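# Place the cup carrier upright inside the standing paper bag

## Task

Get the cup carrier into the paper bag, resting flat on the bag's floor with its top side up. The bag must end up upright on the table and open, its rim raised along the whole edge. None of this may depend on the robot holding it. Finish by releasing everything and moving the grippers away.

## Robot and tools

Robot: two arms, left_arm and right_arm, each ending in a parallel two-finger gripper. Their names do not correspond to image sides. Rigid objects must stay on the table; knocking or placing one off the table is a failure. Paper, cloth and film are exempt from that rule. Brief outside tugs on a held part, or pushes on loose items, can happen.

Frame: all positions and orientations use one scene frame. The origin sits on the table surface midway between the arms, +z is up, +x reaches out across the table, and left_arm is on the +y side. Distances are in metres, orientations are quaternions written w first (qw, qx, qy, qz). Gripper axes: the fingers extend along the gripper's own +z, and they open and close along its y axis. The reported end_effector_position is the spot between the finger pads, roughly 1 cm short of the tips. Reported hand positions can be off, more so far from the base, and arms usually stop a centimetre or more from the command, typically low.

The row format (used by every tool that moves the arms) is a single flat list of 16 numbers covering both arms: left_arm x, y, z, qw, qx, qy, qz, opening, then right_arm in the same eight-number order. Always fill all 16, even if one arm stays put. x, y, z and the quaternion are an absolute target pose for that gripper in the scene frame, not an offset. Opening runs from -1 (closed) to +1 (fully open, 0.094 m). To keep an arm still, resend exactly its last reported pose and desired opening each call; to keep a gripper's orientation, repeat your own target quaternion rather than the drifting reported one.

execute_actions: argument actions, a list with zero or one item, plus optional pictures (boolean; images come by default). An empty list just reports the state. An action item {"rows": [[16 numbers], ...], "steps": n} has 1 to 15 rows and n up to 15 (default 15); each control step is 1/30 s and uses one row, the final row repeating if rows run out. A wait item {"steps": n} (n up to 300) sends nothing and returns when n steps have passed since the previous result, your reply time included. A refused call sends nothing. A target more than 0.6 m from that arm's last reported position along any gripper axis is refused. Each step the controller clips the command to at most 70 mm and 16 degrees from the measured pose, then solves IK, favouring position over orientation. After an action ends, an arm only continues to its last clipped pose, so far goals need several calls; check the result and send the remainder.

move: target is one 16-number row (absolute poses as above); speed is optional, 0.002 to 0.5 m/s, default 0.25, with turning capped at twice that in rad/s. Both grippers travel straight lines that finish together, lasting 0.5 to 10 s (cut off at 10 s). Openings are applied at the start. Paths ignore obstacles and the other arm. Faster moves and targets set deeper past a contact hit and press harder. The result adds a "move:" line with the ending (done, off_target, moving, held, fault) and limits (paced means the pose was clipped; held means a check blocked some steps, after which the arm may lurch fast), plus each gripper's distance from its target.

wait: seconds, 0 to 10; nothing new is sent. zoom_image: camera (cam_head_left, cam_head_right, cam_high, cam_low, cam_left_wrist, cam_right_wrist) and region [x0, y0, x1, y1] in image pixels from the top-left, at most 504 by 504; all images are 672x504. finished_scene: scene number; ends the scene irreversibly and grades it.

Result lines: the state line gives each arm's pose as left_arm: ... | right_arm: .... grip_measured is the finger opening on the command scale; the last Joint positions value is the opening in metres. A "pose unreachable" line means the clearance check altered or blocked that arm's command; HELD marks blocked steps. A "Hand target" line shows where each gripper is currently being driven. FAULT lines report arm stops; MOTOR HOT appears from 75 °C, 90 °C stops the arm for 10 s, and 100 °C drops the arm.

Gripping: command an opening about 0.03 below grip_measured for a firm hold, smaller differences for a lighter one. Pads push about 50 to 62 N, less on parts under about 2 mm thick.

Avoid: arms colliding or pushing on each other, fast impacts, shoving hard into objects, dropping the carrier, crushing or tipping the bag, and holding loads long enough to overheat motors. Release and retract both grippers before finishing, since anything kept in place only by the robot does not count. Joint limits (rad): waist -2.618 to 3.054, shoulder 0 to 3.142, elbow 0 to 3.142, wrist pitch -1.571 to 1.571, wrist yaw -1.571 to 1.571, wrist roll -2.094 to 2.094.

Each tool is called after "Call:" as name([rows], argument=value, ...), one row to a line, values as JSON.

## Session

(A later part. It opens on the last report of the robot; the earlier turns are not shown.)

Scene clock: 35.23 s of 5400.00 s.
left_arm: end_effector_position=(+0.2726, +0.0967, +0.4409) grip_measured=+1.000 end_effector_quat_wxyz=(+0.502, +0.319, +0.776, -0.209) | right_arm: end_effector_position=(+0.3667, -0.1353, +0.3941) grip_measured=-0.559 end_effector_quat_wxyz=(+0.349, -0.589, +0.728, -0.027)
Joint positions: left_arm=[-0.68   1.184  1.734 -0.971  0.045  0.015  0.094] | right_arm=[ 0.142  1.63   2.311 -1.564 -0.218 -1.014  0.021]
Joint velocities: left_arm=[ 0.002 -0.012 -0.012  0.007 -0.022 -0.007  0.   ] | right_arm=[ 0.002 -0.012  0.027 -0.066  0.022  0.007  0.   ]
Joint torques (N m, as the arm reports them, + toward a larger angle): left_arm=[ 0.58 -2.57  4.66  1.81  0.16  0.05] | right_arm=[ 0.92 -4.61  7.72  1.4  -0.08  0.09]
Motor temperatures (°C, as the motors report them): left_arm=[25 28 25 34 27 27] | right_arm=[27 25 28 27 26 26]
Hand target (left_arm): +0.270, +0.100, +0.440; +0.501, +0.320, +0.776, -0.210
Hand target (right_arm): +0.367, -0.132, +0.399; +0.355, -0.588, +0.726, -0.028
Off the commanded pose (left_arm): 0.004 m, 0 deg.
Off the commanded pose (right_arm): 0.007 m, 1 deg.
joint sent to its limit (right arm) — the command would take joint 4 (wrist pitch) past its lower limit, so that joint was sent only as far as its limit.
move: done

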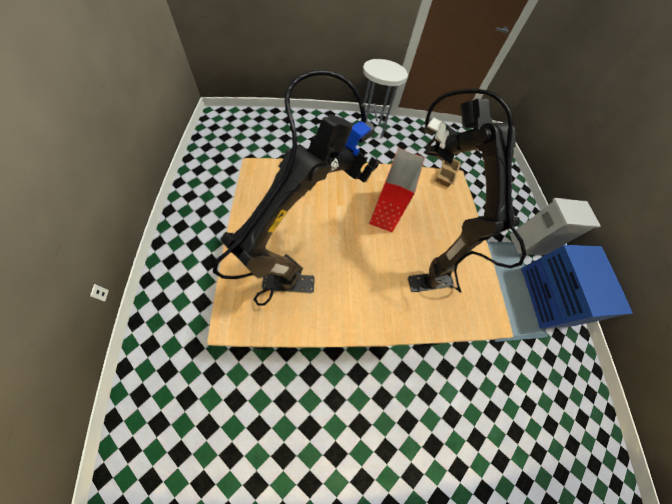

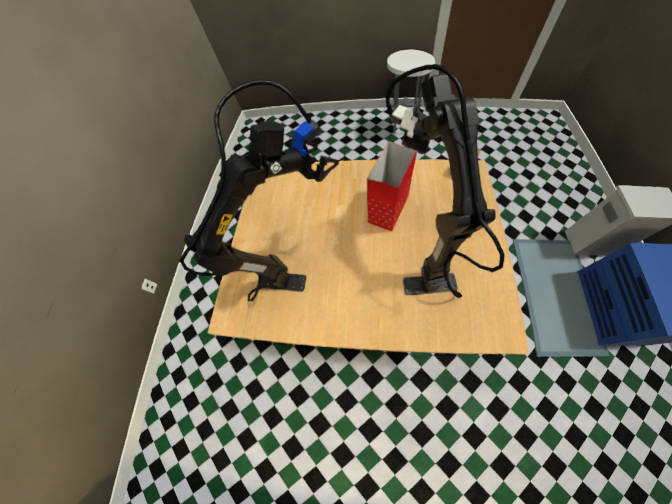

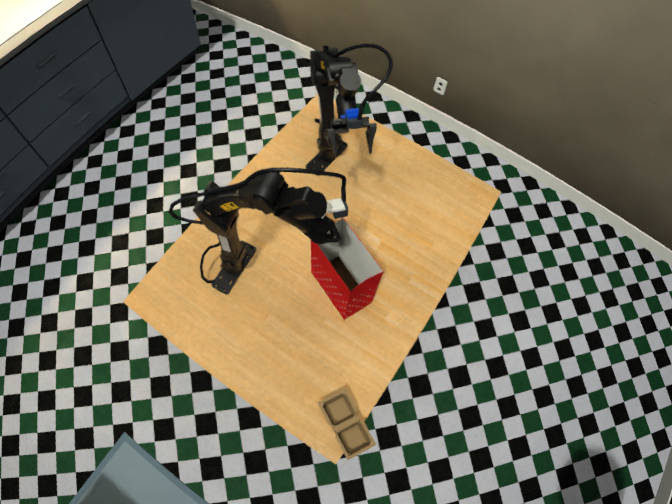

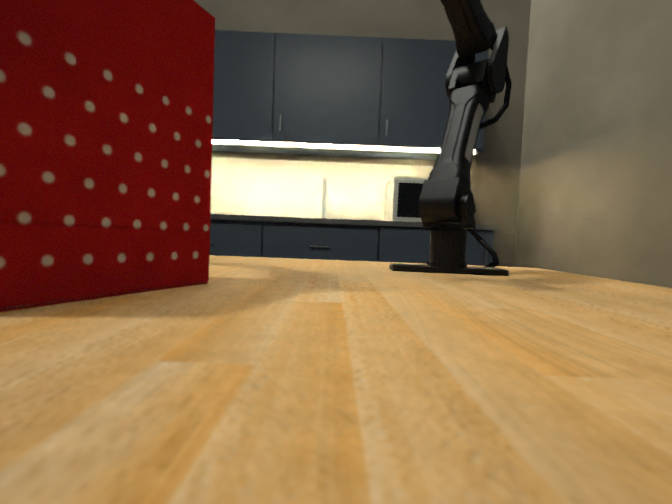

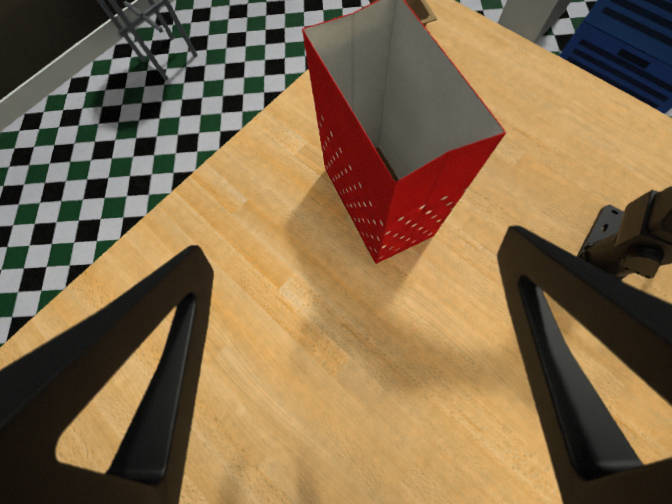

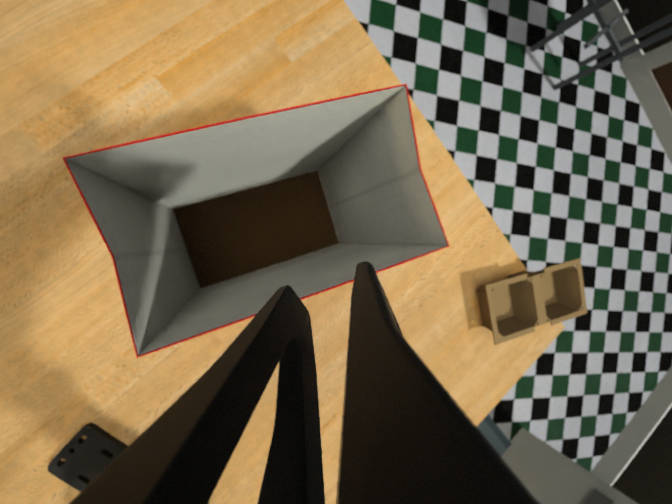

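Call:
execute_actions(actions=[])

Scene clock: 47.63 s of 5400.00 s.
left_arm: end_effector_position=(+0.2726, +0.0967, +0.4409) grip_measured=+1.000 end_effector_quat_wxyz=(+0.502, +0.319, +0.776, -0.209) | right_arm: end_effector_position=(+0.3667, -0.1355, +0.3944) grip_measured=-0.559 end_effector_quat_wxyz=(+0.350, -0.589, +0.728, -0.027)
Joint positions: left_arm=[-0.68   1.184  1.734 -0.971  0.045  0.015  0.094] | right_arm=[ 0.142  1.63   2.312 -1.564 -0.217 -1.013  0.021]
Joint velocities: left_arm=[ 0.002 -0.012  0.007  0.037 -0.007  0.022  0.   ] | right_arm=[-0.007 -0.002 -0.002 -0.022  0.037 -0.007 -0.   ]
Joint torques (N m, as the arm reports them, + toward a larger angle): left_arm=[ 0.68 -2.53  4.59  1.82  0.16  0.08] | right_arm=[ 0.92 -4.59  7.75  1.39 -0.07  0.08]
Motor temperatures (°C, as the motors report them): left_arm=[25 28 25 35 27 27] | right_arm=[27 25 28 28 26 26]
Hand target (left_arm): +0.270, +0.100, +0.440; +0.501, +0.320, +0.776, -0.210
Hand target (right_arm): +0.367, -0.132, +0.399; +0.355, -0.588, +0.726, -0.028
Off the commanded pose (left_arm): 0.004 m, 0 deg.
Off the commanded pose (right_arm): 0.006 m, 1 deg.
Steps of this call (steps 1 to 90: nothing new was sent; then 9.40 s passed at rest). Readings (end_effector_position):
1: left_arm (+0.2726, +0.0967, +0.4409) | right_arm (+0.3667, -0.1353, +0.3943)
2: left_arm (+0.2726, +0.0967, +0.4409) | right_arm (+0.3667, -0.1354, +0.3944)
4: left_arm (+0.2726, +0.0967, +0.4409) | right_arm (+0.3667, -0.1354, +0.3944)
8: left_arm (+0.2726, +0.0967, +0.4409) | right_arm (+0.3667, -0.1354, +0.3944)
90: the state above

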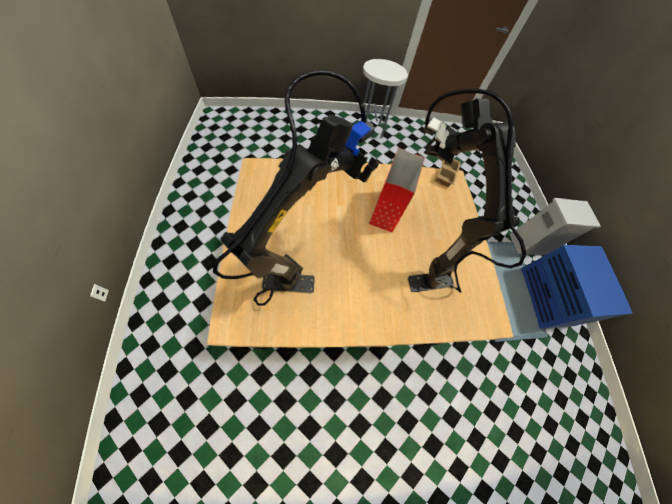

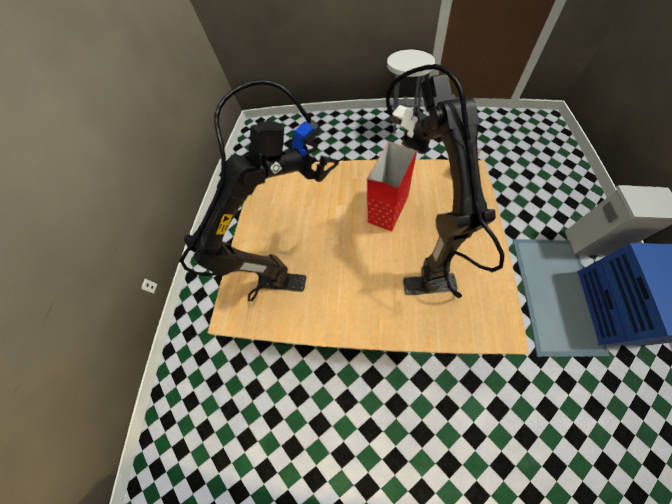

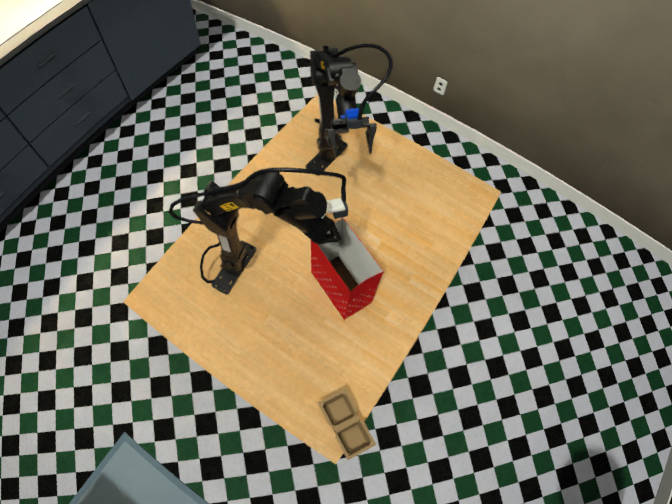

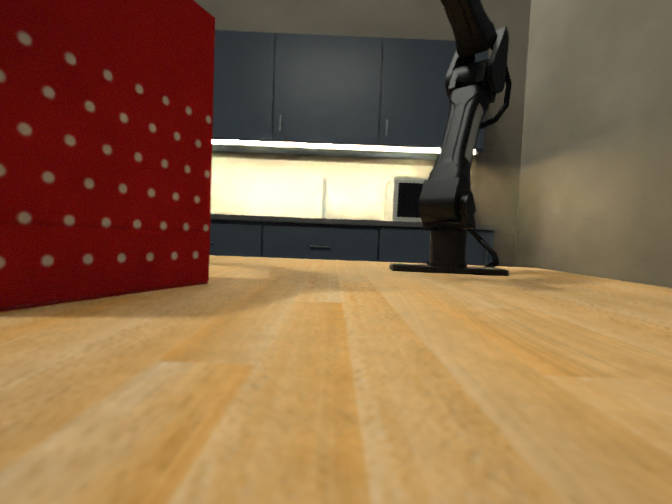

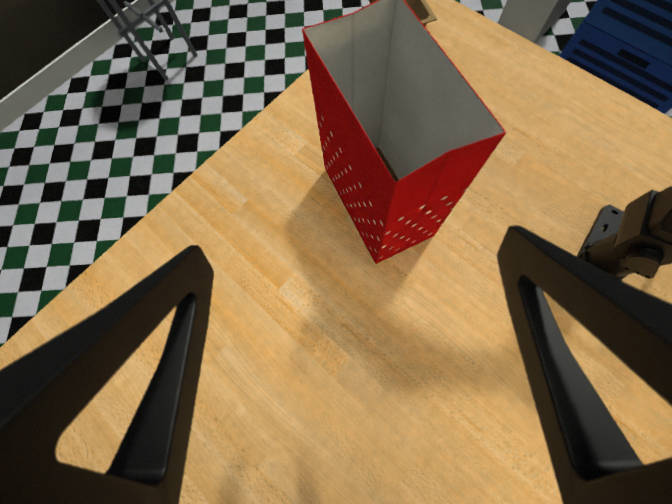

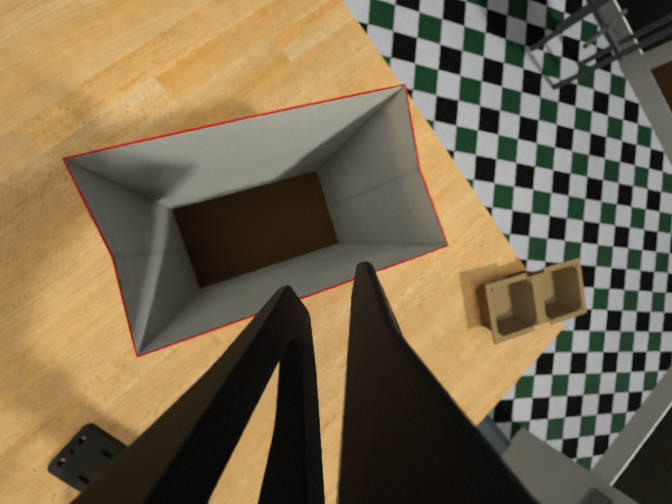

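Call:
move(target=[0.27,0.1,0.44,0.5,0.32,0.775,-0.21,1,0.42,-0.39,0.4,0.356,0.098,0.928,-0.037,-1])

Call:
move(target=[0.27,0.1,0.44,0.5,0.32,0.775,-0.21,1,0.52,-0.405,0.14,0.257,0.101,0.961,-0.027,-1])

Scene clock: 55.87 s of 5400.00 s.
left_arm: end_effector_position=(+0.2726, +0.0967, +0.4409) grip_measured=+1.000 end_effector_quat_wxyz=(+0.502, +0.319, +0.776, -0.209) | right_arm: end_effector_position=(+0.4242, -0.3858, +0.3977) grip_measured=-0.982 end_effector_quat_wxyz=(+0.363, +0.092, +0.927, -0.026)
Joint positions: left_arm=[-0.68   1.184  1.734 -0.971  0.045  0.015  0.094] | right_arm=[-0.501  1.825  2.546 -1.557 -0.138 -0.125  0.001]
Joint velocities: left_arm=[ 0.002 -0.007  0.017 -0.022 -0.007 -0.066  0.   ] | right_arm=[ 0.007 -0.017  0.007 -0.022 -0.066 -0.007  0.   ]
Joint torques (N m, as the arm reports them, + toward a larger angle): left_arm=[ 0.58 -2.61  4.65  1.8   0.14  0.05] | right_arm=[-0.89 -6.25  7.58  1.4   0.04  0.03]
Motor temperatures (°C, as the motors report them): left_arm=[25 28 25 35 27 27] | right_arm=[27 25 28 29 26 26]
Hand target (left_arm): +0.270, +0.100, +0.440; +0.501, +0.320, +0.776, -0.210
Hand target (right_arm): +0.423, -0.391, +0.399; +0.364, +0.100, +0.926, -0.032
Off the commanded pose (left_arm): 0.004 m, 0 deg.
Off the commanded pose (right_arm): 0.006 m, 2 deg.
joint sent to its limit (right arm) — the command would take joint 4 (wrist pitch) past its lower limit, so that joint was sent only as far as its limit.
After step 90, 1.63 s passed at rest.
move: done

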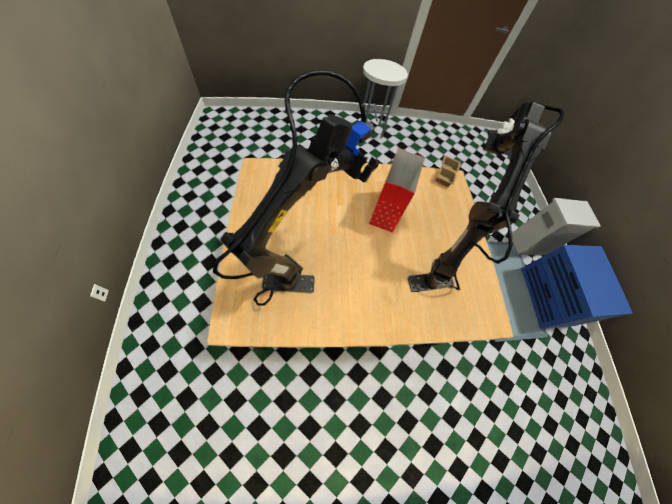

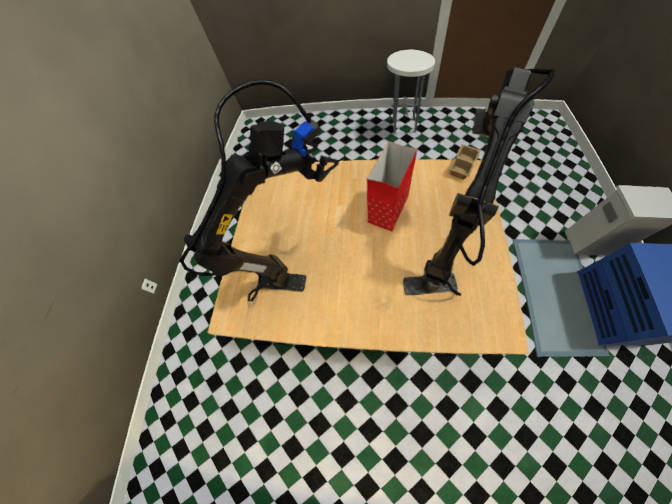

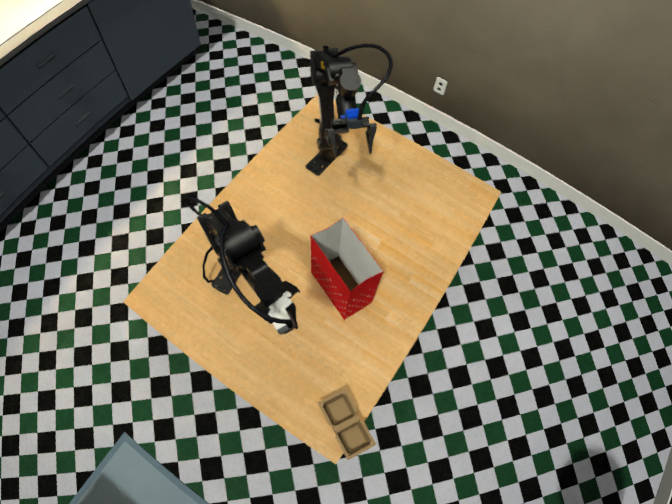

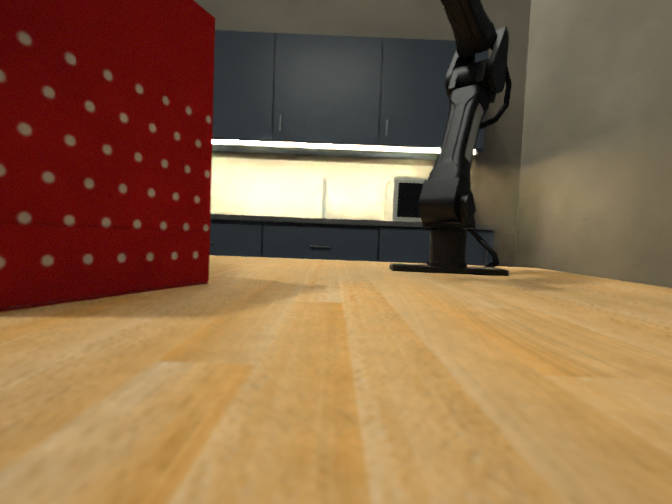

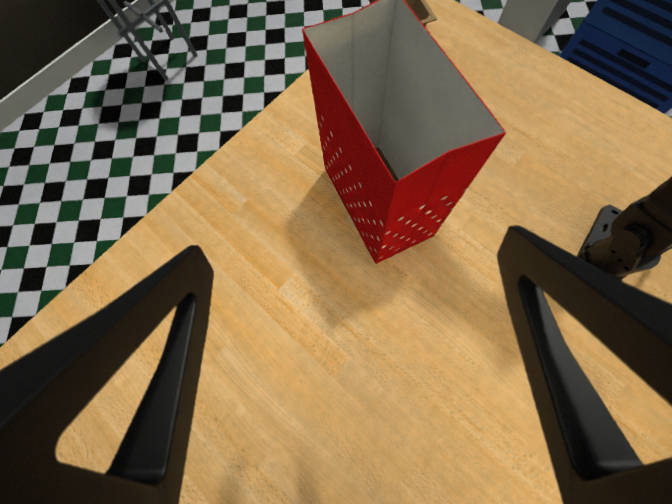

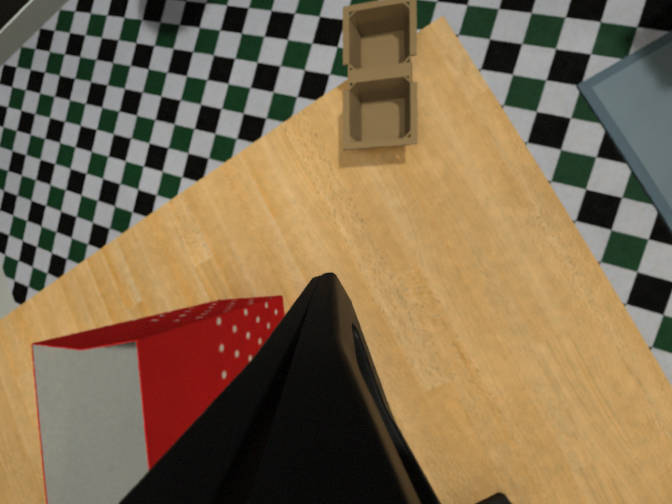

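Scene clock: 57.67 s of 5400.00 s.
left_arm: end_effector_position=(+0.2726, +0.0967, +0.4409) grip_measured=+1.000 end_effector_quat_wxyz=(+0.502, +0.319, +0.776, -0.209) | right_arm: end_effector_position=(+0.5100, -0.4049, +0.1309) grip_measured=-0.982 end_effector_quat_wxyz=(+0.242, +0.105, +0.964, -0.022)
Joint positions: left_arm=[-0.68   1.184  1.734 -0.971  0.045  0.015  0.094] | right_arm=[-0.443  1.945  1.648 -0.785 -0.056 -0.085  0.001]
Joint velocities: left_arm=[-0.002 -0.012 -0.017  0.022 -0.007 -0.081  0.   ] | right_arm=[ 0.007 -0.012 -0.007  0.066  0.037  0.037 -0.   ]
Joint torques (N m, as the arm reports them, + toward a larger angle): left_arm=[ 0.61 -2.58  4.72  1.8   0.16  0.06] | right_arm=[  1.03 -11.94   7.88   1.34   0.09   0.04]
Motor temperatures (°C, as the motors report them): left_arm=[25 28 25 35 27 27] | right_arm=[27 26 28 29 26 26]
Hand target (left_arm): +0.270, +0.100, +0.440; +0.501, +0.320, +0.776, -0.210
Hand target (right_arm): +0.515, -0.403, +0.138; +0.257, +0.103, +0.961, -0.028
Off the commanded pose (left_arm): 0.004 m, 0 deg.
Off the commanded pose (right_arm): 0.013 m, 2 deg.
move: off_target (right_arm)

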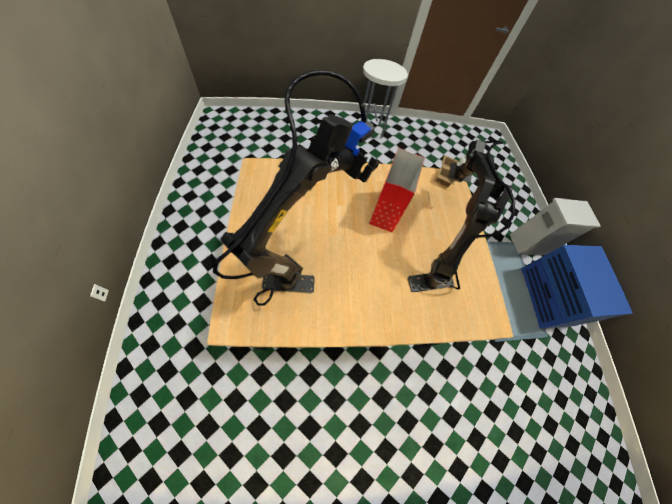

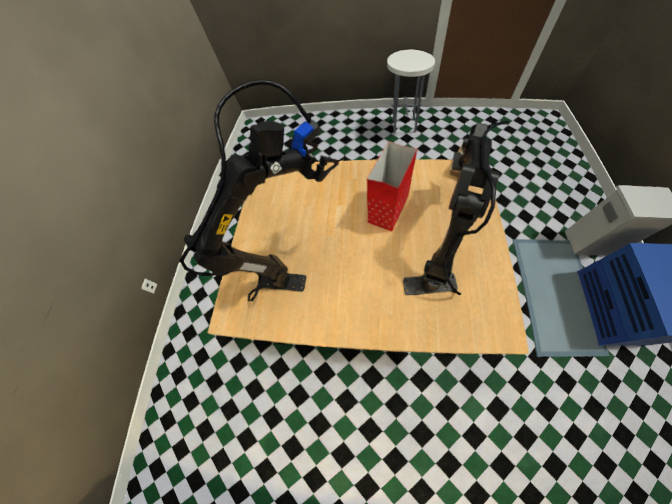

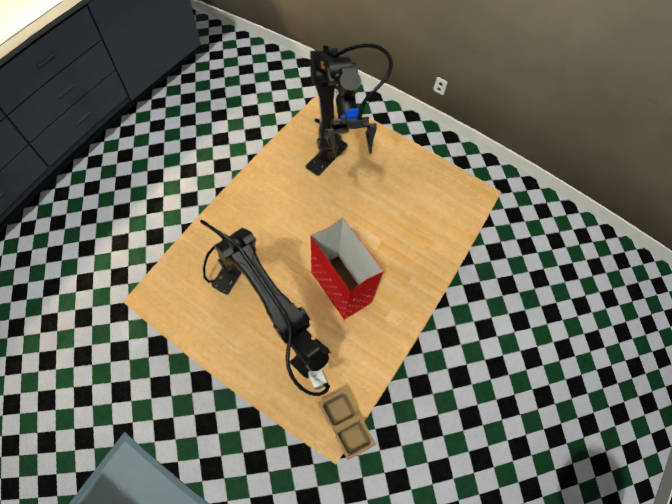

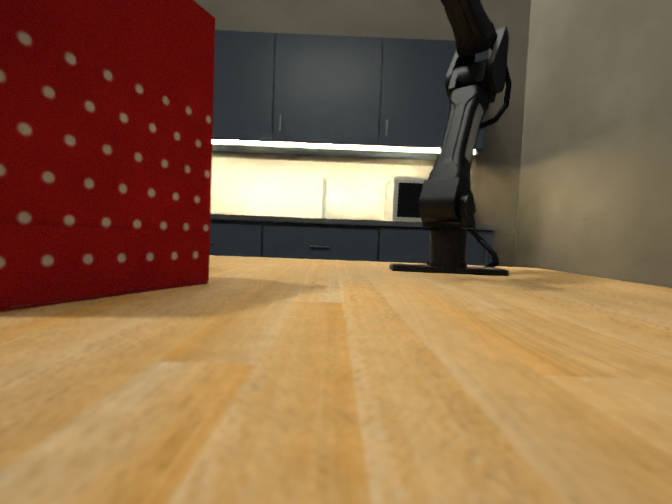

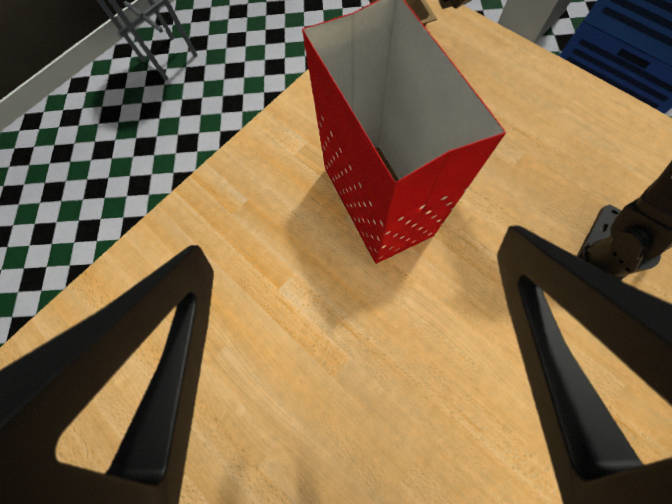

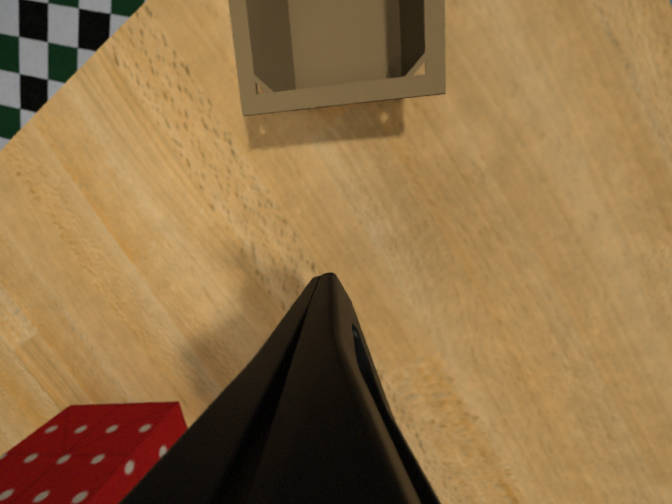

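Call:
move(target=[0.27,0.1,0.44,0.5,0.32,0.775,-0.21,1,0.61,-0.455,0.115,0.257,0.101,0.961,-0.027,-1], speed=0.12)

Scene clock: 61.87 s of 5400.00 s.
left_arm: end_effector_position=(+0.2726, +0.0967, +0.4409) grip_measured=+1.000 end_effector_quat_wxyz=(+0.502, +0.319, +0.776, -0.209) | right_arm: end_effector_position=(+0.6108, -0.4492, +0.1099) grip_measured=-0.982 end_effector_quat_wxyz=(+0.254, +0.100, +0.962, -0.028)
Joint positions: left_arm=[-0.68   1.184  1.734 -0.971  0.045  0.015  0.094] | right_arm=[-0.462  2.448  2.361 -0.97  -0.061 -0.113  0.001]
Joint velocities: left_arm=[-0.002 -0.012 -0.007 -0.066 -0.081 -0.007  0.   ] | right_arm=[-0.002 -0.002 -0.012 -0.022  0.007 -0.037 -0.   ]
Joint torques (N m, as the arm reports them, + toward a larger angle): left_arm=[ 0.74 -2.64  4.68  1.81  0.17  0.06] | right_arm=[ -1.02 -14.42  10.65   1.    -0.14  -0.08]
Motor temperatures (°C, as the motors report them): left_arm=[25 28 25 35 27 27] | right_arm=[27 26 29 29 26 26]
Hand target (left_arm): +0.270, +0.100, +0.440; +0.501, +0.320, +0.776, -0.210
Hand target (right_arm): +0.611, -0.455, +0.114; +0.258, +0.101, +0.961, -0.027
Off the commanded pose (left_arm): 0.004 m, 0 deg.
Off the commanded pose (right_arm): 0.008 m, 0 deg.
move: done

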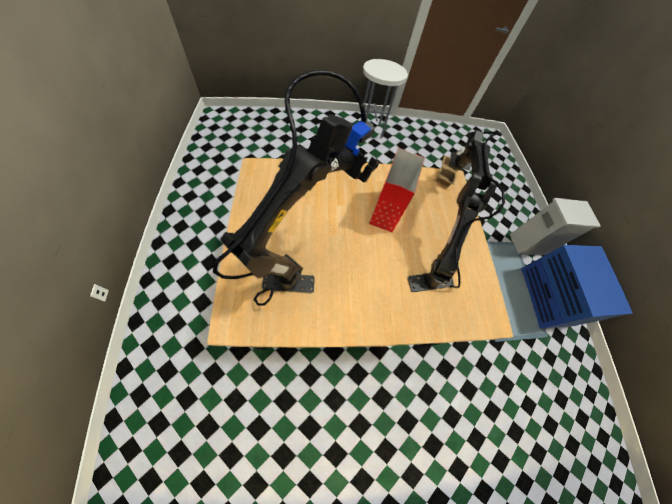

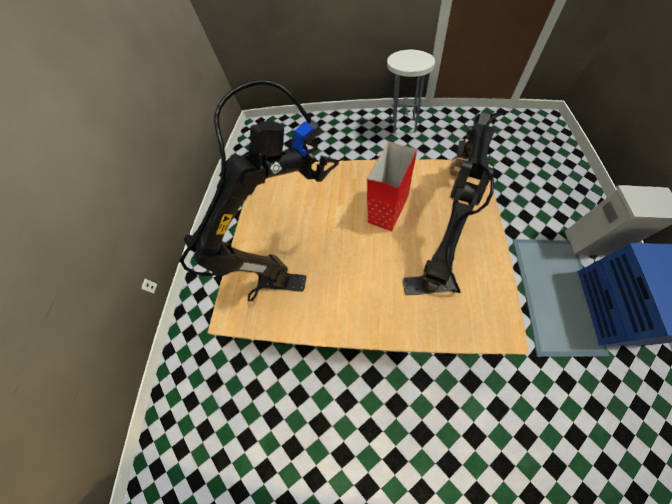

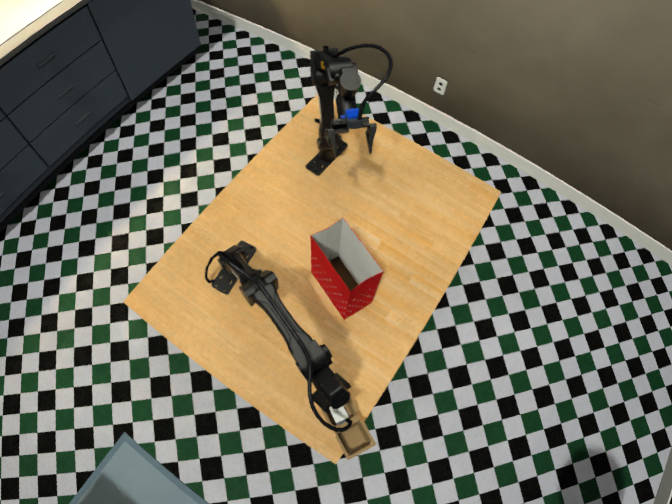

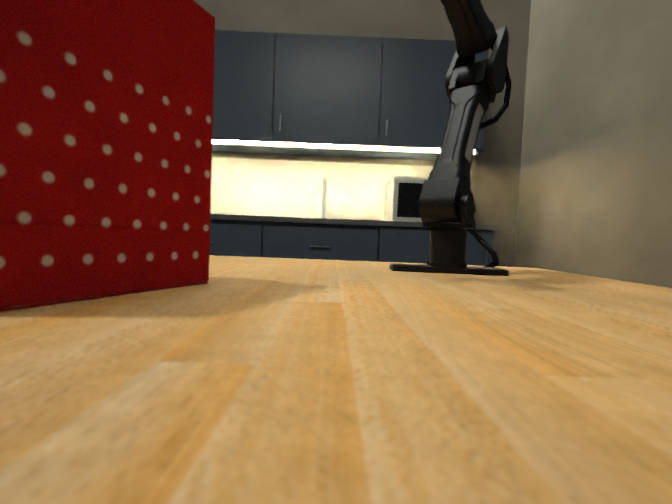

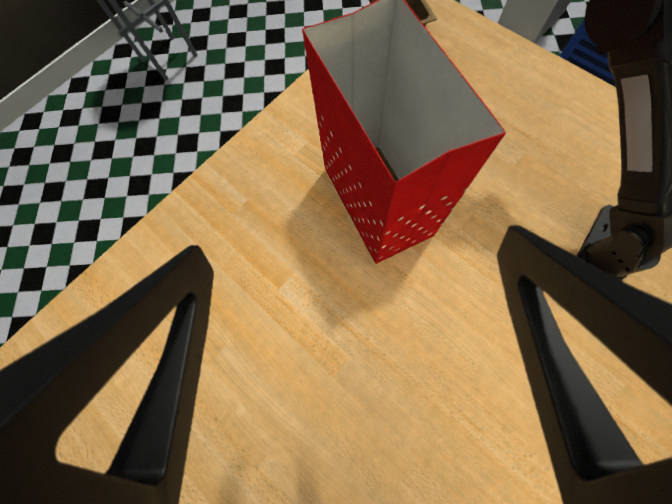

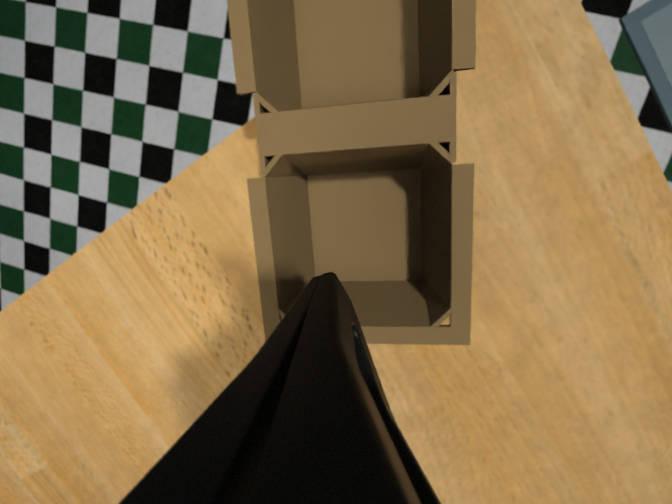

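Call:
move(target=[0.27,0.1,0.44,0.5,0.32,0.775,-0.21,1,0.627,-0.478,0.065,0.257,0.101,0.961,-0.027,-1], speed=0.05)

Scene clock: 65.90 s of 5400.00 s.
left_arm: end_effector_position=(+0.2726, +0.0967, +0.4409) grip_measured=+1.000 end_effector_quat_wxyz=(+0.502, +0.319, +0.776, -0.209) | right_arm: end_effector_position=(+0.6184, -0.4697, +0.0552) grip_measured=-0.982 end_effector_quat_wxyz=(+0.236, +0.102, +0.966, -0.024)
Joint positions: left_arm=[-0.68   1.184  1.734 -0.971  0.045  0.015  0.094] | right_arm=[-0.494  2.578  2.402 -0.921 -0.074 -0.139  0.001]
Joint velocities: left_arm=[-0.007 -0.007  0.002 -0.007 -0.081  0.007  0.   ] | right_arm=[ 0.017 -0.007  0.012 -0.051 -0.037 -0.007 -0.   ]
Joint torques (N m, as the arm reports them, + toward a larger angle): left_arm=[ 0.66 -2.64  4.7   1.84  0.15  0.08] | right_arm=[ -0.93 -15.31  10.64   1.3   -0.13  -0.07]
Motor temperatures (°C, as the motors report them): left_arm=[25 28 25 36 27 27] | right_arm=[27 27 29 29 26 26]
Hand target (left_arm): +0.270, +0.100, +0.440; +0.501, +0.320, +0.776, -0.210
Hand target (right_arm): +0.626, -0.478, +0.065; +0.257, +0.101, +0.961, -0.027
Off the commanded pose (left_arm): 0.004 m, 0 deg.
Off the commanded pose (right_arm): 0.015 m, 2 deg.
move: off_target (right_arm)

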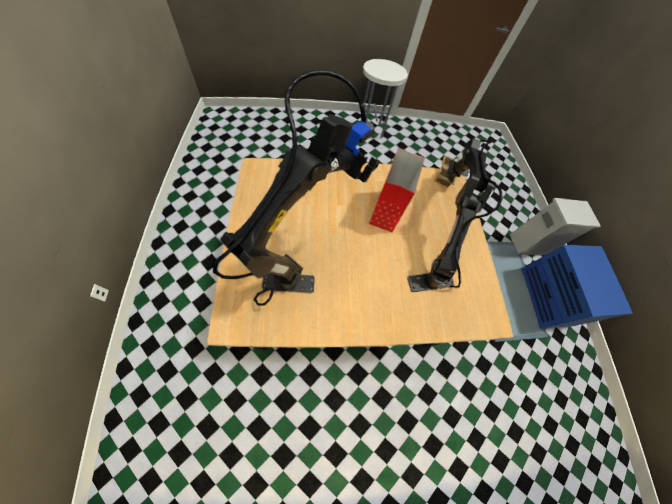

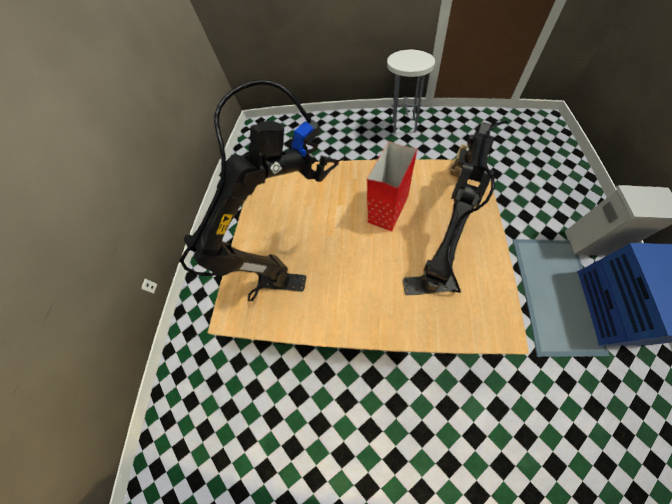

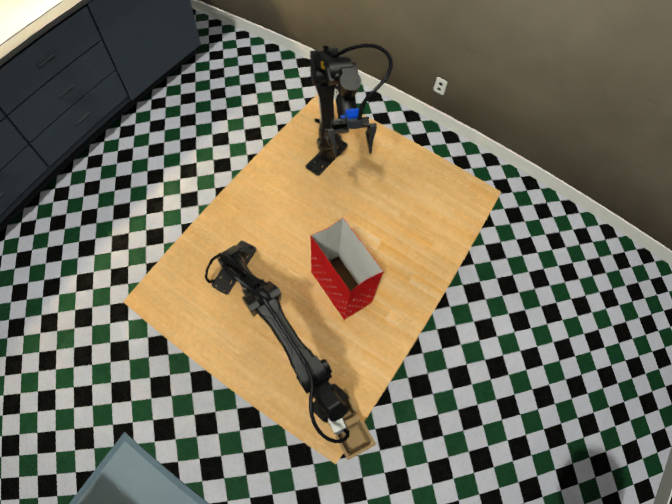

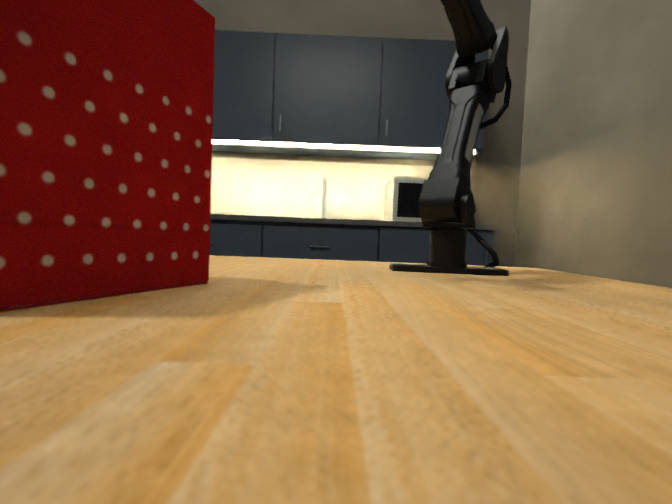

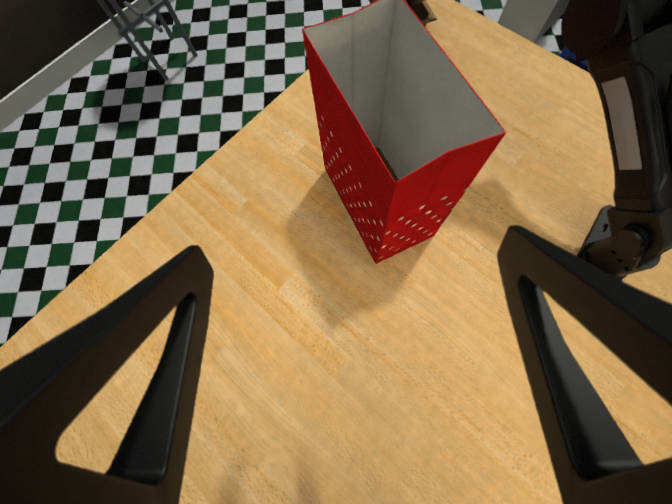

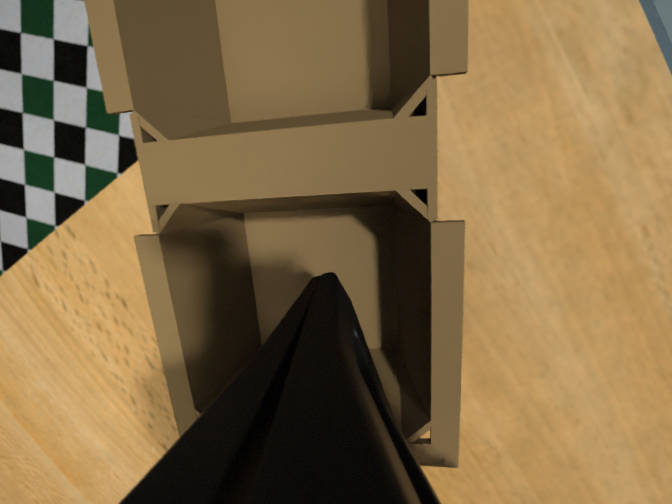

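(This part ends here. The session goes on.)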